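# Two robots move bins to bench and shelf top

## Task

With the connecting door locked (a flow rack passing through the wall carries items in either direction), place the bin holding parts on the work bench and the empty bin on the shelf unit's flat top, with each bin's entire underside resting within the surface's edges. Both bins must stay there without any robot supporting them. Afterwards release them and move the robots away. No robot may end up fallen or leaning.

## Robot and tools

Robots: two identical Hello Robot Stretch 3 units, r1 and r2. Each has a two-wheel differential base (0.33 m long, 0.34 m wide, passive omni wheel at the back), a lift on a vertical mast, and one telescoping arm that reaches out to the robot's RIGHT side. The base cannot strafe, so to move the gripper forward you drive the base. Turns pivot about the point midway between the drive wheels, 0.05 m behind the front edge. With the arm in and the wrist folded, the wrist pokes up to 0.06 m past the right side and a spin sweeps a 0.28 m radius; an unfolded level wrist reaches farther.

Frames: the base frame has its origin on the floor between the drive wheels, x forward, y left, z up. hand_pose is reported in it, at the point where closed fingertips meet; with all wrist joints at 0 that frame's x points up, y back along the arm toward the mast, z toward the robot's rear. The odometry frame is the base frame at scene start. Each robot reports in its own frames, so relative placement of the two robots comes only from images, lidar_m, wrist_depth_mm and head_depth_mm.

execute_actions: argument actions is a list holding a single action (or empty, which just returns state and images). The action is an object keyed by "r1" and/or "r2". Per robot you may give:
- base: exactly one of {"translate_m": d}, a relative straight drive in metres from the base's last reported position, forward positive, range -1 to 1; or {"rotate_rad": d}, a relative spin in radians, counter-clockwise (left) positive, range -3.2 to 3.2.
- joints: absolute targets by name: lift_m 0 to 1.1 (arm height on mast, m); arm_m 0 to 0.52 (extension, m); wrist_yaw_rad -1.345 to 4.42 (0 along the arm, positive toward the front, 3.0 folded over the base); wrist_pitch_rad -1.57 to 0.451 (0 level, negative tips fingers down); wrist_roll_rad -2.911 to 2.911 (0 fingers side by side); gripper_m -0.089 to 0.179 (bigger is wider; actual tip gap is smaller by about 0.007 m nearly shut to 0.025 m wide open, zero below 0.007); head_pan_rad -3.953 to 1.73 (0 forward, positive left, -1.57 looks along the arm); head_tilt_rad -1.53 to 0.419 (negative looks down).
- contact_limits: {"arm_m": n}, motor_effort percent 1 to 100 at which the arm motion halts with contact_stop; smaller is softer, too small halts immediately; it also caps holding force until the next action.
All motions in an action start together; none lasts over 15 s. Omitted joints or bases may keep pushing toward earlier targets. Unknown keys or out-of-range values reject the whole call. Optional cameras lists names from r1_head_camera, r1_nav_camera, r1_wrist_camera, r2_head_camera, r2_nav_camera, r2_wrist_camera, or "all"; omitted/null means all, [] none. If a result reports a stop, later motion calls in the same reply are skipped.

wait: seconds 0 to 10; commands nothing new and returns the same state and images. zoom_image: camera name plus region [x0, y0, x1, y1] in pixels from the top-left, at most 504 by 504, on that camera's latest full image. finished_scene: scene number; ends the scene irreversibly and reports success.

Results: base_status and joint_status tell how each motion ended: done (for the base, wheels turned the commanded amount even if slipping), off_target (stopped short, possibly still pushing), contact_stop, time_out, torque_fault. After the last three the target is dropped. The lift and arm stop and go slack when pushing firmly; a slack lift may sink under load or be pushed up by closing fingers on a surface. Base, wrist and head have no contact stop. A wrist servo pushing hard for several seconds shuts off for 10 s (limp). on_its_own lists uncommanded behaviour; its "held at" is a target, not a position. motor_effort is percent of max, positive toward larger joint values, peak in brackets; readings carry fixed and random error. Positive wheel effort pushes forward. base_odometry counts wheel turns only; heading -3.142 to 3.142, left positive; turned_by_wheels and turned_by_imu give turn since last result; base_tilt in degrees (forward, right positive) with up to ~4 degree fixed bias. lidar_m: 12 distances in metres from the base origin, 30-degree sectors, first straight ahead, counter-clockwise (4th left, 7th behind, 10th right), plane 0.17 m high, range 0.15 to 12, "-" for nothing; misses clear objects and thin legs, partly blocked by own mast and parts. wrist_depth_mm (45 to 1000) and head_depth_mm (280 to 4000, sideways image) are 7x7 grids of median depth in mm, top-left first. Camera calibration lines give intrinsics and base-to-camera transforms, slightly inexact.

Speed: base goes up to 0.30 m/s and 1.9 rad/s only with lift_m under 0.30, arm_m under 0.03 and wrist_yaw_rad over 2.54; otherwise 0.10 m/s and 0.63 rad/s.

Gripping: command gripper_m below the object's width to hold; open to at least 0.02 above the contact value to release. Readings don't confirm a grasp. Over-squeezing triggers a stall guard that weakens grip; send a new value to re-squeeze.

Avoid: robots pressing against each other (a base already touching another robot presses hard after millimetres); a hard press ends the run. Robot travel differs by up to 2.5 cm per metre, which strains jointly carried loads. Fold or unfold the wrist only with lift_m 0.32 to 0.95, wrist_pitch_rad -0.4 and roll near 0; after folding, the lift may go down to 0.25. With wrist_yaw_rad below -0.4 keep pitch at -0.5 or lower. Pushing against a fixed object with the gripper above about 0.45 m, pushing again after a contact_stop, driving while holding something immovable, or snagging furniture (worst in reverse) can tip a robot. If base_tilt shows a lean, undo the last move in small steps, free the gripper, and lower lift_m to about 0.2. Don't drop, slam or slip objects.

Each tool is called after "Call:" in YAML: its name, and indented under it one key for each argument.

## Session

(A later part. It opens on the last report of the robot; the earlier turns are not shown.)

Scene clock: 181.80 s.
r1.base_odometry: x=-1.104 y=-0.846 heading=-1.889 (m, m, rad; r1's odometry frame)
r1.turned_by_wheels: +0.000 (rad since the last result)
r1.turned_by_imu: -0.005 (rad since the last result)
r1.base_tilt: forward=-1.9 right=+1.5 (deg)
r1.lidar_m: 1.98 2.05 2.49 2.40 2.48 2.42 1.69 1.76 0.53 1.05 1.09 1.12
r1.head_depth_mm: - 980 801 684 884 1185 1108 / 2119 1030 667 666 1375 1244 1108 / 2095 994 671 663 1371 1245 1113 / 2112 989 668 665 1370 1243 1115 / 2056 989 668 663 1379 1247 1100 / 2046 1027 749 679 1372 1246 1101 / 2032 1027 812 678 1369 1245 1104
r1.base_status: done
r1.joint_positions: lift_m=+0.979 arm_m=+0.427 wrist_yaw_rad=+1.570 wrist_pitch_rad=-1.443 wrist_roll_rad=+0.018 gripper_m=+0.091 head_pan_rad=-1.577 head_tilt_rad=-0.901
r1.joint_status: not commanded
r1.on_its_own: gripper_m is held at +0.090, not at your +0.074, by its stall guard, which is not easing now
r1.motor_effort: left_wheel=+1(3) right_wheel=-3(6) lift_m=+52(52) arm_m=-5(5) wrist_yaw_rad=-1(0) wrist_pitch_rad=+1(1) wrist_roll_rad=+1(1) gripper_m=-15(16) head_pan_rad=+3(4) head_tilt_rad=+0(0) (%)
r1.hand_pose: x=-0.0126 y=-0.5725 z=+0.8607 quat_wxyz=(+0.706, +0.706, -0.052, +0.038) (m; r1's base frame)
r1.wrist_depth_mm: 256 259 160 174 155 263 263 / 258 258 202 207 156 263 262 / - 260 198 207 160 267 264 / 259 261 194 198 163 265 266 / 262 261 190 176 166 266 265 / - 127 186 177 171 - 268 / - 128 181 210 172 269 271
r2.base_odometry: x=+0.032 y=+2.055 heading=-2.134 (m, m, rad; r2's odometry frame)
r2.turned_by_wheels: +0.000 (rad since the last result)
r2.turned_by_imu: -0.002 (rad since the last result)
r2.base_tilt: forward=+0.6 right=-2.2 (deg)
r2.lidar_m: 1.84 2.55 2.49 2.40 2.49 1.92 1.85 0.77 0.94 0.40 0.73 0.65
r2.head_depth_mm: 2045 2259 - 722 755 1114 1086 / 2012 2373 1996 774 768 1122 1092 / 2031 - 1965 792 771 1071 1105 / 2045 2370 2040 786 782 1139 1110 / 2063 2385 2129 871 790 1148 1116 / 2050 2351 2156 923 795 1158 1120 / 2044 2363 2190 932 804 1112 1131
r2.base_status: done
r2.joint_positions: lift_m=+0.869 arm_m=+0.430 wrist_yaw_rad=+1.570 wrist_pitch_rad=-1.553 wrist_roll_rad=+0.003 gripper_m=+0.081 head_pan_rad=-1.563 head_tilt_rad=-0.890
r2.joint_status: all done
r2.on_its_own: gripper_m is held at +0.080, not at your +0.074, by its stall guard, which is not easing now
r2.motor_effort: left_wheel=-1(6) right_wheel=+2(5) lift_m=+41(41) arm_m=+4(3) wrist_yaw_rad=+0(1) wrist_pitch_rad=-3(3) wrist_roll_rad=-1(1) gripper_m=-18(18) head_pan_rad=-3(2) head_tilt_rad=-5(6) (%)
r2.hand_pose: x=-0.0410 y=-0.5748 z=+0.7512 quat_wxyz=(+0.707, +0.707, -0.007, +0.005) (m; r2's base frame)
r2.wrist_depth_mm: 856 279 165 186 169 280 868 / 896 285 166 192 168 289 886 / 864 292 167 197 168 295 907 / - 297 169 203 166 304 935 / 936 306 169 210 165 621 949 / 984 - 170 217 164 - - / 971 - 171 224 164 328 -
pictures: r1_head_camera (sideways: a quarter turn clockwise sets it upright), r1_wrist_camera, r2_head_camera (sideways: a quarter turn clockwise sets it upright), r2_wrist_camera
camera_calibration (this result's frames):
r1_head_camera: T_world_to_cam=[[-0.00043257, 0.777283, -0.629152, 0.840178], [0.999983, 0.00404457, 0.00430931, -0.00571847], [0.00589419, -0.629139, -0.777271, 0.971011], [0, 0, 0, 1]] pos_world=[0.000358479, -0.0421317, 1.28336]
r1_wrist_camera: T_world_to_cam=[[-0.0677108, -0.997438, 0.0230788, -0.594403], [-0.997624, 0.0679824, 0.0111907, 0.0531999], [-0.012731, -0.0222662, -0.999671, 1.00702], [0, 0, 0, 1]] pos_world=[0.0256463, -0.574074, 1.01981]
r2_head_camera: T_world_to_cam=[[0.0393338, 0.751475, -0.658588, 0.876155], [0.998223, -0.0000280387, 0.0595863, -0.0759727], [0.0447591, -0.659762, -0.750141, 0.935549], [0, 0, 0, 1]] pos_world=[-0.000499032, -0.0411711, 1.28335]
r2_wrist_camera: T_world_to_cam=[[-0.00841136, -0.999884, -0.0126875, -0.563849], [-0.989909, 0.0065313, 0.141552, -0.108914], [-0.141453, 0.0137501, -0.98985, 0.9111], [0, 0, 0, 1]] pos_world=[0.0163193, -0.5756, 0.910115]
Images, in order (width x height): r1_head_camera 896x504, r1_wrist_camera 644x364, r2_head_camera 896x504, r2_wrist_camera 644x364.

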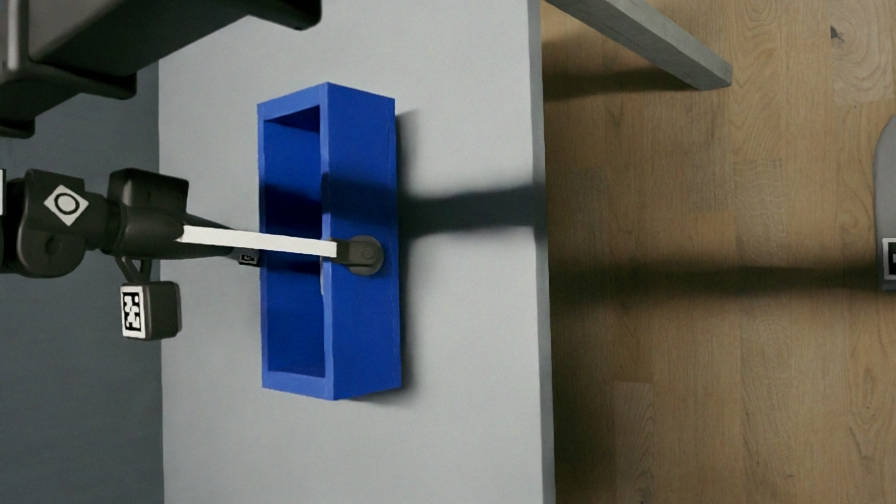

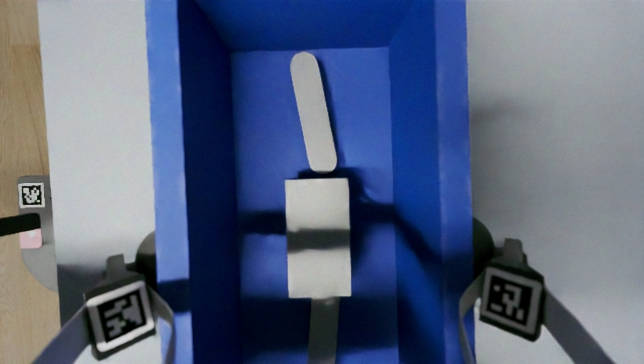

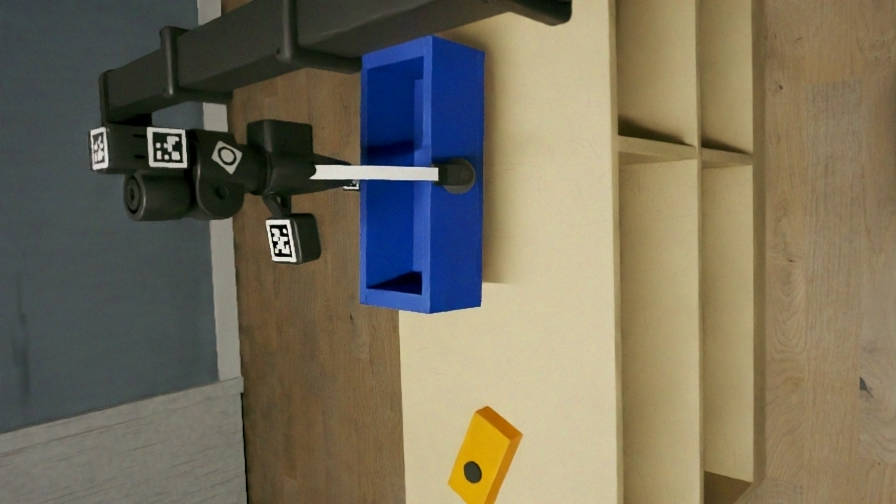

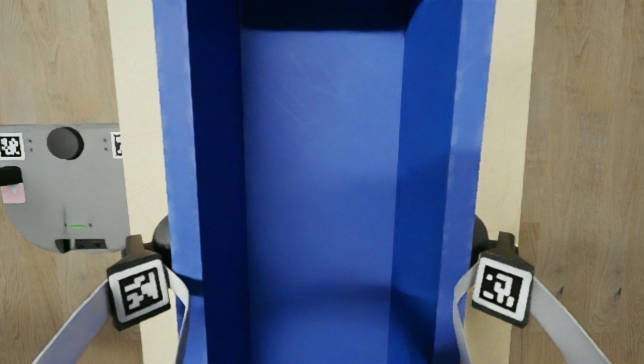

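Call:
execute_actions:
  actions:
    - {"r1":{"joints":{"lift_m":0.934}},"r2":{"joints":{"lift_m":0.785}}}
  cameras: []

Call:
execute_actions:
  actions:
    - {"r1":{"joints":{"gripper_m":0.179}},"r2":{"joints":{"gripper_m":0.179}}}
  cameras: []

Call:
execute_actions:
  actions:
    - {"r1":{"joints":{"lift_m":1.01}},"r2":{"joints":{"lift_m":0.87}}}
  cameras: []

Call:
execute_actions:
  actions:
    - {"r1":{"base":{"translate_m":-0.3},"joints":{"arm_m":0.0}},"r2":{"base":{"translate_m":0.3},"joints":{"arm_m":0.0}}}
  cameras: ["r1_nav_camera","r2_nav_camera"]

Scene clock: 187.23 s.
r1.base_odometry: x=-1.104 y=-0.846 heading=-1.889 (m, m, rad; r1's odometry frame)
r1.turned_by_wheels: +0.000 (rad since the last result)
r1.turned_by_imu: -0.001 (rad since the last result)
r1.base_tilt: forward=-2.0 right=+1.5 (deg)
r1.lidar_m: 1.98 2.05 2.49 2.40 2.48 2.42 1.69 1.76 0.53 1.05 1.09 1.11
r1.head_depth_mm: 2025 - - 666 889 1177 1109 / - 992 775 666 1375 1243 1105 / 2098 1033 745 665 1371 1243 1111 / - 1029 720 661 1370 1242 1116 / 2055 1067 736 662 1366 1240 1108 / 2062 1026 792 676 1363 1240 1096 / 2064 1022 814 679 1361 1241 1099
r1.base_status: not commanded
r1.joint_positions: lift_m=+0.935 arm_m=+0.427 wrist_yaw_rad=+1.570 wrist_pitch_rad=-1.443 wrist_roll_rad=+0.018 gripper_m=+0.091 head_pan_rad=-1.577 head_tilt_rad=-0.901
r1.joint_status: all done
r1.on_its_own: gripper_m is held at +0.090, not at your +0.074, by its stall guard, which is not easing now
r1.motor_effort: left_wheel=+1(1) right_wheel=-2(2) lift_m=+16(48) arm_m=-4(5) wrist_yaw_rad=+0(0) wrist_pitch_rad=+1(1) wrist_roll_rad=+1(1) gripper_m=-15(15) head_pan_rad=+3(3) head_tilt_rad=+0(1) (%)
r1.hand_pose: x=-0.0126 y=-0.5725 z=+0.8161 quat_wxyz=(+0.706, +0.706, -0.052, +0.038) (m; r1's base frame)
r1.wrist_depth_mm: 214 212 160 173 154 217 218 / 214 214 203 206 156 218 219 / 215 216 198 207 158 220 219 / 215 215 193 198 163 219 221 / 216 216 189 176 166 221 222 / 214 127 186 200 170 - 222 / 218 128 183 210 174 222 224
r2.base_odometry: x=+0.032 y=+2.055 heading=-2.134 (m, m, rad; r2's odometry frame)
r2.turned_by_wheels: +0.000 (rad since the last result)
r2.turned_by_imu: -0.001 (rad since the last result)
r2.base_tilt: forward=+0.6 right=-2.2 (deg)
r2.lidar_m: 1.83 2.55 2.48 2.40 2.49 1.92 1.85 0.77 0.94 0.40 0.73 0.65
r2.head_depth_mm: 2050 2319 2079 - 747 1119 1078 / 2032 2312 2004 823 768 1125 1097 / 2030 2320 - 831 773 1071 1103 / 2062 2367 2180 827 781 1142 1113 / 2069 2360 2157 896 790 1153 1116 / 2068 2355 2167 926 794 1152 1126 / 2043 2351 2192 934 804 1101 1139
r2.base_status: not commanded
r2.joint_positions: lift_m=+0.786 arm_m=+0.430 wrist_yaw_rad=+1.570 wrist_pitch_rad=-1.554 wrist_roll_rad=+0.003 gripper_m=+0.081 head_pan_rad=-1.563 head_tilt_rad=-0.890
r2.joint_status: all done
r2.on_its_own: gripper_m is held at +0.080, not at your +0.074, by its stall guard, which is not easing now
r2.motor_effort: left_wheel=-2(1) right_wheel=+2(2) lift_m=+12(38) arm_m=+4(3) wrist_yaw_rad=+0(0) wrist_pitch_rad=-3(3) wrist_roll_rad=-1(1) gripper_m=-19(19) head_pan_rad=-3(3) head_tilt_rad=-5(5) (%)
r2.hand_pose: x=-0.0411 y=-0.5748 z=+0.6678 quat_wxyz=(+0.707, +0.707, -0.007, +0.005) (m; r2's base frame)
r2.wrist_depth_mm: 201 201 166 189 168 203 204 / 207 205 167 194 168 207 210 / 211 210 167 199 167 213 216 / 215 215 168 205 166 217 221 / 222 220 168 209 166 221 877 / 886 - 170 215 165 - 908 / 914 232 170 222 164 236 910
pictures: none
No camera images: the call's "cameras" was empty. Leave "cameras" out to get every camera's image.

Scene clock: 188.70 s.
r1.base_odometry: x=-1.104 y=-0.846 heading=-1.889 (m, m, rad; r1's odometry frame)
r1.turned_by_wheels: +0.000 (rad since the last result)
r1.turned_by_imu: +0.000 (rad since the last result)
r1.base_tilt: forward=-1.9 right=+1.5 (deg)
r1.lidar_m: 1.98 2.05 2.49 2.40 2.48 2.42 1.69 1.76 0.53 1.05 1.09 1.11
r1.head_depth_mm: 2063 - - 667 889 1182 1106 / - 998 775 667 1374 1246 1111 / 2114 1028 741 667 1372 1234 1113 / - 989 723 665 1368 1239 1116 / 2042 1071 737 665 1371 1242 1101 / 2041 1019 789 676 1365 1241 1096 / 2035 1024 815 677 1361 1243 1100
r1.base_status: not commanded
r1.joint_positions: lift_m=+0.935 arm_m=+0.427 wrist_yaw_rad=+1.570 wrist_pitch_rad=-1.443 wrist_roll_rad=+0.018 gripper_m=+0.179 head_pan_rad=-1.577 head_tilt_rad=-0.901
r1.joint_status: all done
r1.motor_effort: left_wheel=+1(0) right_wheel=-2(2) lift_m=+16(16) arm_m=-5(5) wrist_yaw_rad=+0(0) wrist_pitch_rad=+1(1) wrist_roll_rad=+1(1) gripper_m=+0(83) head_pan_rad=+3(3) head_tilt_rad=+1(1) (%)
r1.hand_pose: x=-0.0126 y=-0.5725 z=+0.8161 quat_wxyz=(+0.706, +0.706, -0.052, +0.038) (m; r1's base frame)
r1.wrist_depth_mm: 213 212 160 175 153 216 217 / 215 213 202 205 156 219 218 / 215 215 198 209 159 220 220 / 217 217 193 197 163 219 220 / 217 219 190 176 166 221 222 / - 219 186 200 168 220 223 / - 216 182 210 173 223 223
r2.base_odometry: x=+0.032 y=+2.055 heading=-2.134 (m, m, rad; r2's odometry frame)
r2.turned_by_wheels: +0.000 (rad since the last result)
r2.turned_by_imu: +0.000 (rad since the last result)
r2.base_tilt: forward=+0.7 right=-2.2 (deg)
r2.lidar_m: 1.83 2.55 2.49 2.40 2.48 1.92 1.85 0.77 0.94 0.40 0.73 0.65
r2.head_depth_mm: 2024 2338 2096 - 748 1117 1076 / 2051 2338 2012 824 767 1119 1096 / 2063 2324 - 830 773 1069 1102 / 2049 2354 2176 858 782 1129 1111 / 2075 2390 2136 913 789 1142 1122 / 2070 2389 2164 923 796 1165 1128 / 2030 2362 2204 931 805 1104 1133
r2.base_status: not commanded
r2.joint_positions: lift_m=+0.786 arm_m=+0.430 wrist_yaw_rad=+1.570 wrist_pitch_rad=-1.554 wrist_roll_rad=+0.003 gripper_m=+0.179 head_pan_rad=-1.563 head_tilt_rad=-0.890
r2.joint_status: all done
r2.motor_effort: left_wheel=-1(1) right_wheel=+2(2) lift_m=+12(11) arm_m=+3(3) wrist_yaw_rad=+0(0) wrist_pitch_rad=-3(3) wrist_roll_rad=-1(1) gripper_m=+1(84) head_pan_rad=-3(3) head_tilt_rad=-5(6) (%)
r2.hand_pose: x=-0.0412 y=-0.5748 z=+0.6678 quat_wxyz=(+0.707, +0.707, -0.007, +0.004) (m; r2's base frame)
r2.wrist_depth_mm: 203 201 165 192 169 203 205 / 207 205 166 198 168 207 209 / 210 209 167 203 166 213 216 / 216 216 169 207 165 219 221 / 219 220 169 212 165 222 855 / 879 226 171 217 164 229 864 / 912 233 172 223 163 233 909
pictures: none
No camera images: the call's "cameras" was empty. Leave "cameras" out to get every camera's image.

Scene clock: 190.30 s.
r1.base_odometry: x=-1.104 y=-0.846 heading=-1.889 (m, m, rad; r1's odometry frame)
r1.turned_by_wheels: +0.000 (rad since the last result)
r1.turned_by_imu: +0.000 (rad since the last result)
r1.base_tilt: forward=-1.9 right=+1.5 (deg)
r1.lidar_m: 1.98 2.05 2.49 2.40 2.48 2.42 1.69 1.76 0.53 1.05 1.09 1.11
r1.head_depth_mm: 2179 1075 821 684 886 1187 1102 / 2078 1029 777 668 1370 1253 1105 / 2072 1039 742 663 1376 1249 1111 / 2053 1029 720 664 1377 1246 1113 / 2010 1026 736 663 1378 1247 1101 / 2063 1026 797 674 1372 1248 1105 / 2035 1024 813 677 1364 1237 1099
r1.base_status: not commanded
r1.joint_positions: lift_m=+1.009 arm_m=+0.427 wrist_yaw_rad=+1.570 wrist_pitch_rad=-1.443 wrist_roll_rad=+0.018 gripper_m=+0.179 head_pan_rad=-1.577 head_tilt_rad=-0.901
r1.joint_status: all done
r1.motor_effort: left_wheel=+1(1) right_wheel=-2(2) lift_m=+47(49) arm_m=-5(4) wrist_yaw_rad=+0(0) wrist_pitch_rad=+1(1) wrist_roll_rad=+1(1) gripper_m=+1(0) head_pan_rad=+3(3) head_tilt_rad=+2(1) (%)
r1.hand_pose: x=-0.0126 y=-0.5725 z=+0.8908 quat_wxyz=(+0.706, +0.706, -0.052, +0.038) (m; r1's base frame)
r1.wrist_depth_mm: - 286 200 201 292 294 297 / - 290 242 271 290 295 296 / - 289 281 282 292 295 296 / - 291 279 281 298 299 298 / - 292 274 284 287 294 300 / - 295 287 285 288 302 300 / - 301 285 288 289 302 302
r2.base_odometry: x=+0.032 y=+2.055 heading=-2.134 (m, m, rad; r2's odometry frame)
r2.turned_by_wheels: +0.000 (rad since the last result)
r2.turned_by_imu: +0.000 (rad since the last result)
r2.base_tilt: forward=+0.6 right=-2.3 (deg)
r2.lidar_m: 1.83 2.56 2.49 2.39 2.49 1.92 1.85 0.77 0.94 0.40 0.73 0.65
r2.head_depth_mm: 2032 2218 - 831 754 1112 1086 / 2008 2339 2006 814 767 1126 1095 / 2032 - 2008 829 774 1073 1105 / 2044 2373 2060 859 780 1145 1107 / 2070 2385 2163 911 788 1146 1116 / 2050 2376 2160 922 796 1158 1124 / 2037 2368 2210 933 802 1103 1132
r2.base_status: not commanded
r2.joint_positions: lift_m=+0.869 arm_m=+0.430 wrist_yaw_rad=+1.570 wrist_pitch_rad=-1.554 wrist_roll_rad=+0.003 gripper_m=+0.179 head_pan_rad=-1.563 head_tilt_rad=-0.890
r2.joint_status: all done
r2.motor_effort: left_wheel=-1(1) right_wheel=+1(1) lift_m=+40(42) arm_m=+4(4) wrist_yaw_rad=+1(0) wrist_pitch_rad=-3(3) wrist_roll_rad=-1(1) gripper_m=+0(0) head_pan_rad=-2(3) head_tilt_rad=-5(5) (%)
r2.hand_pose: x=-0.0412 y=-0.5748 z=+0.7513 quat_wxyz=(+0.707, +0.707, -0.007, +0.004) (m; r2's base frame)
r2.wrist_depth_mm: 869 280 233 225 235 283 860 / 878 288 278 279 278 290 875 / 903 295 285 285 286 298 914 / - 300 293 291 301 303 942 / - 308 306 300 307 310 936 / 972 313 314 307 314 318 - / 985 327 319 302 324 331 -
pictures: none
No camera images: the call's "cameras" was empty. Leave "cameras" out to get every camera's image.

Scene clock: 194.83 s.
r1.base_odometry: x=-1.010 y=-0.561 heading=-1.889 (m, m, rad; r1's odometry frame)
r1.turned_by_wheels: +0.000 (rad since the last result)
r1.turned_by_imu: -0.001 (rad since the last result)
r1.base_tilt: forward=-1.9 right=+1.4 (deg)
r1.lidar_m: 2.27 2.35 2.49 2.39 2.48 2.10 1.39 1.42 2.45 0.41 1.09 1.40
r1.head_depth_mm: 2051 - - - - 1222 1108 / 2102 2325 - - - 1225 1103 / 2077 2325 - - - - 1112 / 2072 1068 818 - - 1207 1116 / 2061 1029 816 681 - 1208 1106 / 2040 1027 732 664 619 1214 1101 / 2038 1024 728 665 1367 1244 1104
r1.base_status: done
r1.joint_positions: lift_m=+1.009 arm_m=+0.000 wrist_yaw_rad=+1.570 wrist_pitch_rad=-1.443 wrist_roll_rad=+0.018 gripper_m=+0.179 head_pan_rad=-1.577 head_tilt_rad=-0.901
r1.joint_status: all done
r1.motor_effort: left_wheel=+2(3) right_wheel=-2(10) lift_m=+47(47) arm_m=-6(8) wrist_yaw_rad=+0(0) wrist_pitch_rad=+1(1) wrist_roll_rad=+1(1) gripper_m=+0(1) head_pan_rad=+4(4) head_tilt_rad=+1(0) (%)
r1.hand_pose: x=-0.0125 y=-0.1456 z=+0.8908 quat_wxyz=(+0.706, +0.706, -0.052, +0.038) (m; r1's base frame)
r1.wrist_depth_mm: - - - - - - 297 / - - - - - - 296 / - - - - - - 299 / - - - - - - 299 / - - - - - 579 301 / - - - - - - 306 / - - - - - - -
r2.base_odometry: x=-0.128 y=+1.801 heading=-2.134 (m, m, rad; r2's odometry frame)
r2.turned_by_wheels: +0.000 (rad since the last result)
r2.turned_by_imu: +0.000 (rad since the last result)
r2.base_tilt: forward=+0.5 right=-2.3 (deg)
r2.lidar_m: 1.54 2.24 2.48 2.40 2.49 2.23 2.15 1.04 0.53 2.34 0.45 1.59
r2.head_depth_mm: 2035 2321 2011 813 - - 1069 / 2050 2341 2061 885 - - 1074 / 2041 2378 2071 896 807 - 1088 / 2043 2381 2126 868 781 960 1087 / 2051 2353 2145 915 789 1010 1121 / 2027 2355 2167 1748 845 1259 1132 / 2040 2356 2223 1781 1503 1284 1137
r2.base_status: done
r2.joint_positions: lift_m=+0.869 arm_m=+0.003 wrist_yaw_rad=+1.570 wrist_pitch_rad=-1.554 wrist_roll_rad=+0.003 gripper_m=+0.179 head_pan_rad=-1.563 head_tilt_rad=-0.890
r2.joint_status: all done
joint sent to its limit — the command would take r2.arm_m past its lower limit, so that joint was sent only as far as its limit.
r2.motor_effort: left_wheel=-2(2) right_wheel=+2(10) lift_m=+39(40) arm_m=-3(4) wrist_yaw_rad=+0(1) wrist_pitch_rad=-3(3) wrist_roll_rad=-1(1) gripper_m=+0(0) head_pan_rad=-2(3) head_tilt_rad=-5(5) (%)
r2.hand_pose: x=-0.0412 y=-0.1480 z=+0.7513 quat_wxyz=(+0.707, +0.707, -0.007, +0.004) (m; r2's base frame)
r2.wrist_depth_mm: 849 860 873 859 879 544 287 / 871 873 868 862 855 554 293 / 892 894 908 898 847 560 302 / 931 921 - 926 867 572 304 / - 931 954 961 877 582 315 / 960 972 952 969 891 609 318 / 992 990 988 988 943 608 329
pictures: r1_nav_camera (sideways: a quarter turn counterclockwise sets it upright), r2_nav_camera (sideways: a quarter turn counterclockwise sets it upright)
camera_calibration (this result's frames):
r1_nav_camera: T_world_to_cam=[[0.0114929, -0.750952, 0.660256, -0.820854], [-0.999843, 0.000277682, 0.0177197, 0.0385654], [-0.01349, -0.660356, -0.750831, 0.94109], [0, 0, 0, 1]] pos_world=[0.0606886, 0.00502217, 1.24789]
r2_nav_camera: T_world_to_cam=[[-0.00185583, -0.795328, 0.606177, -0.747408], [-0.999708, 0.0160927, 0.0180536, 0.0372684], [-0.0241135, -0.605966, -0.795125, 0.993041], [0, 0, 0, 1]] pos_world=[0.0598161, 0.00671476, 1.24198]
Images, in order (width x height): r1_nav_camera 672x504, r2_nav_camera 672x504.

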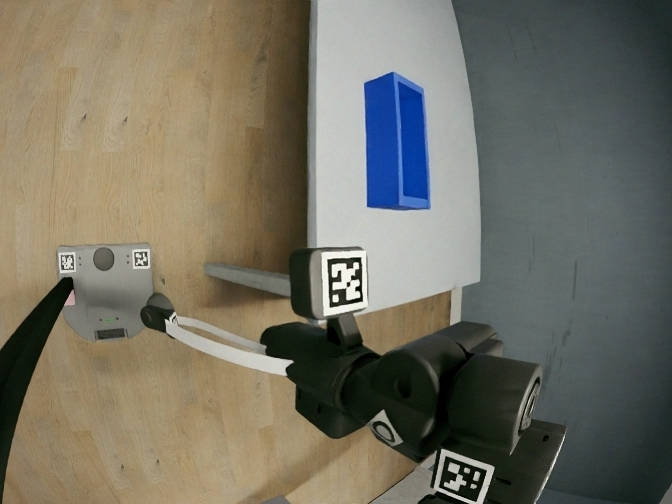

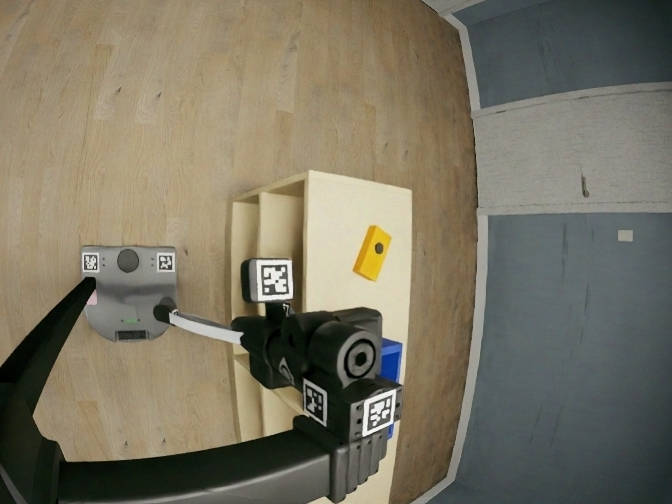

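Call:
finished_scene:
  scene: 1

The scene is finished: the task was done.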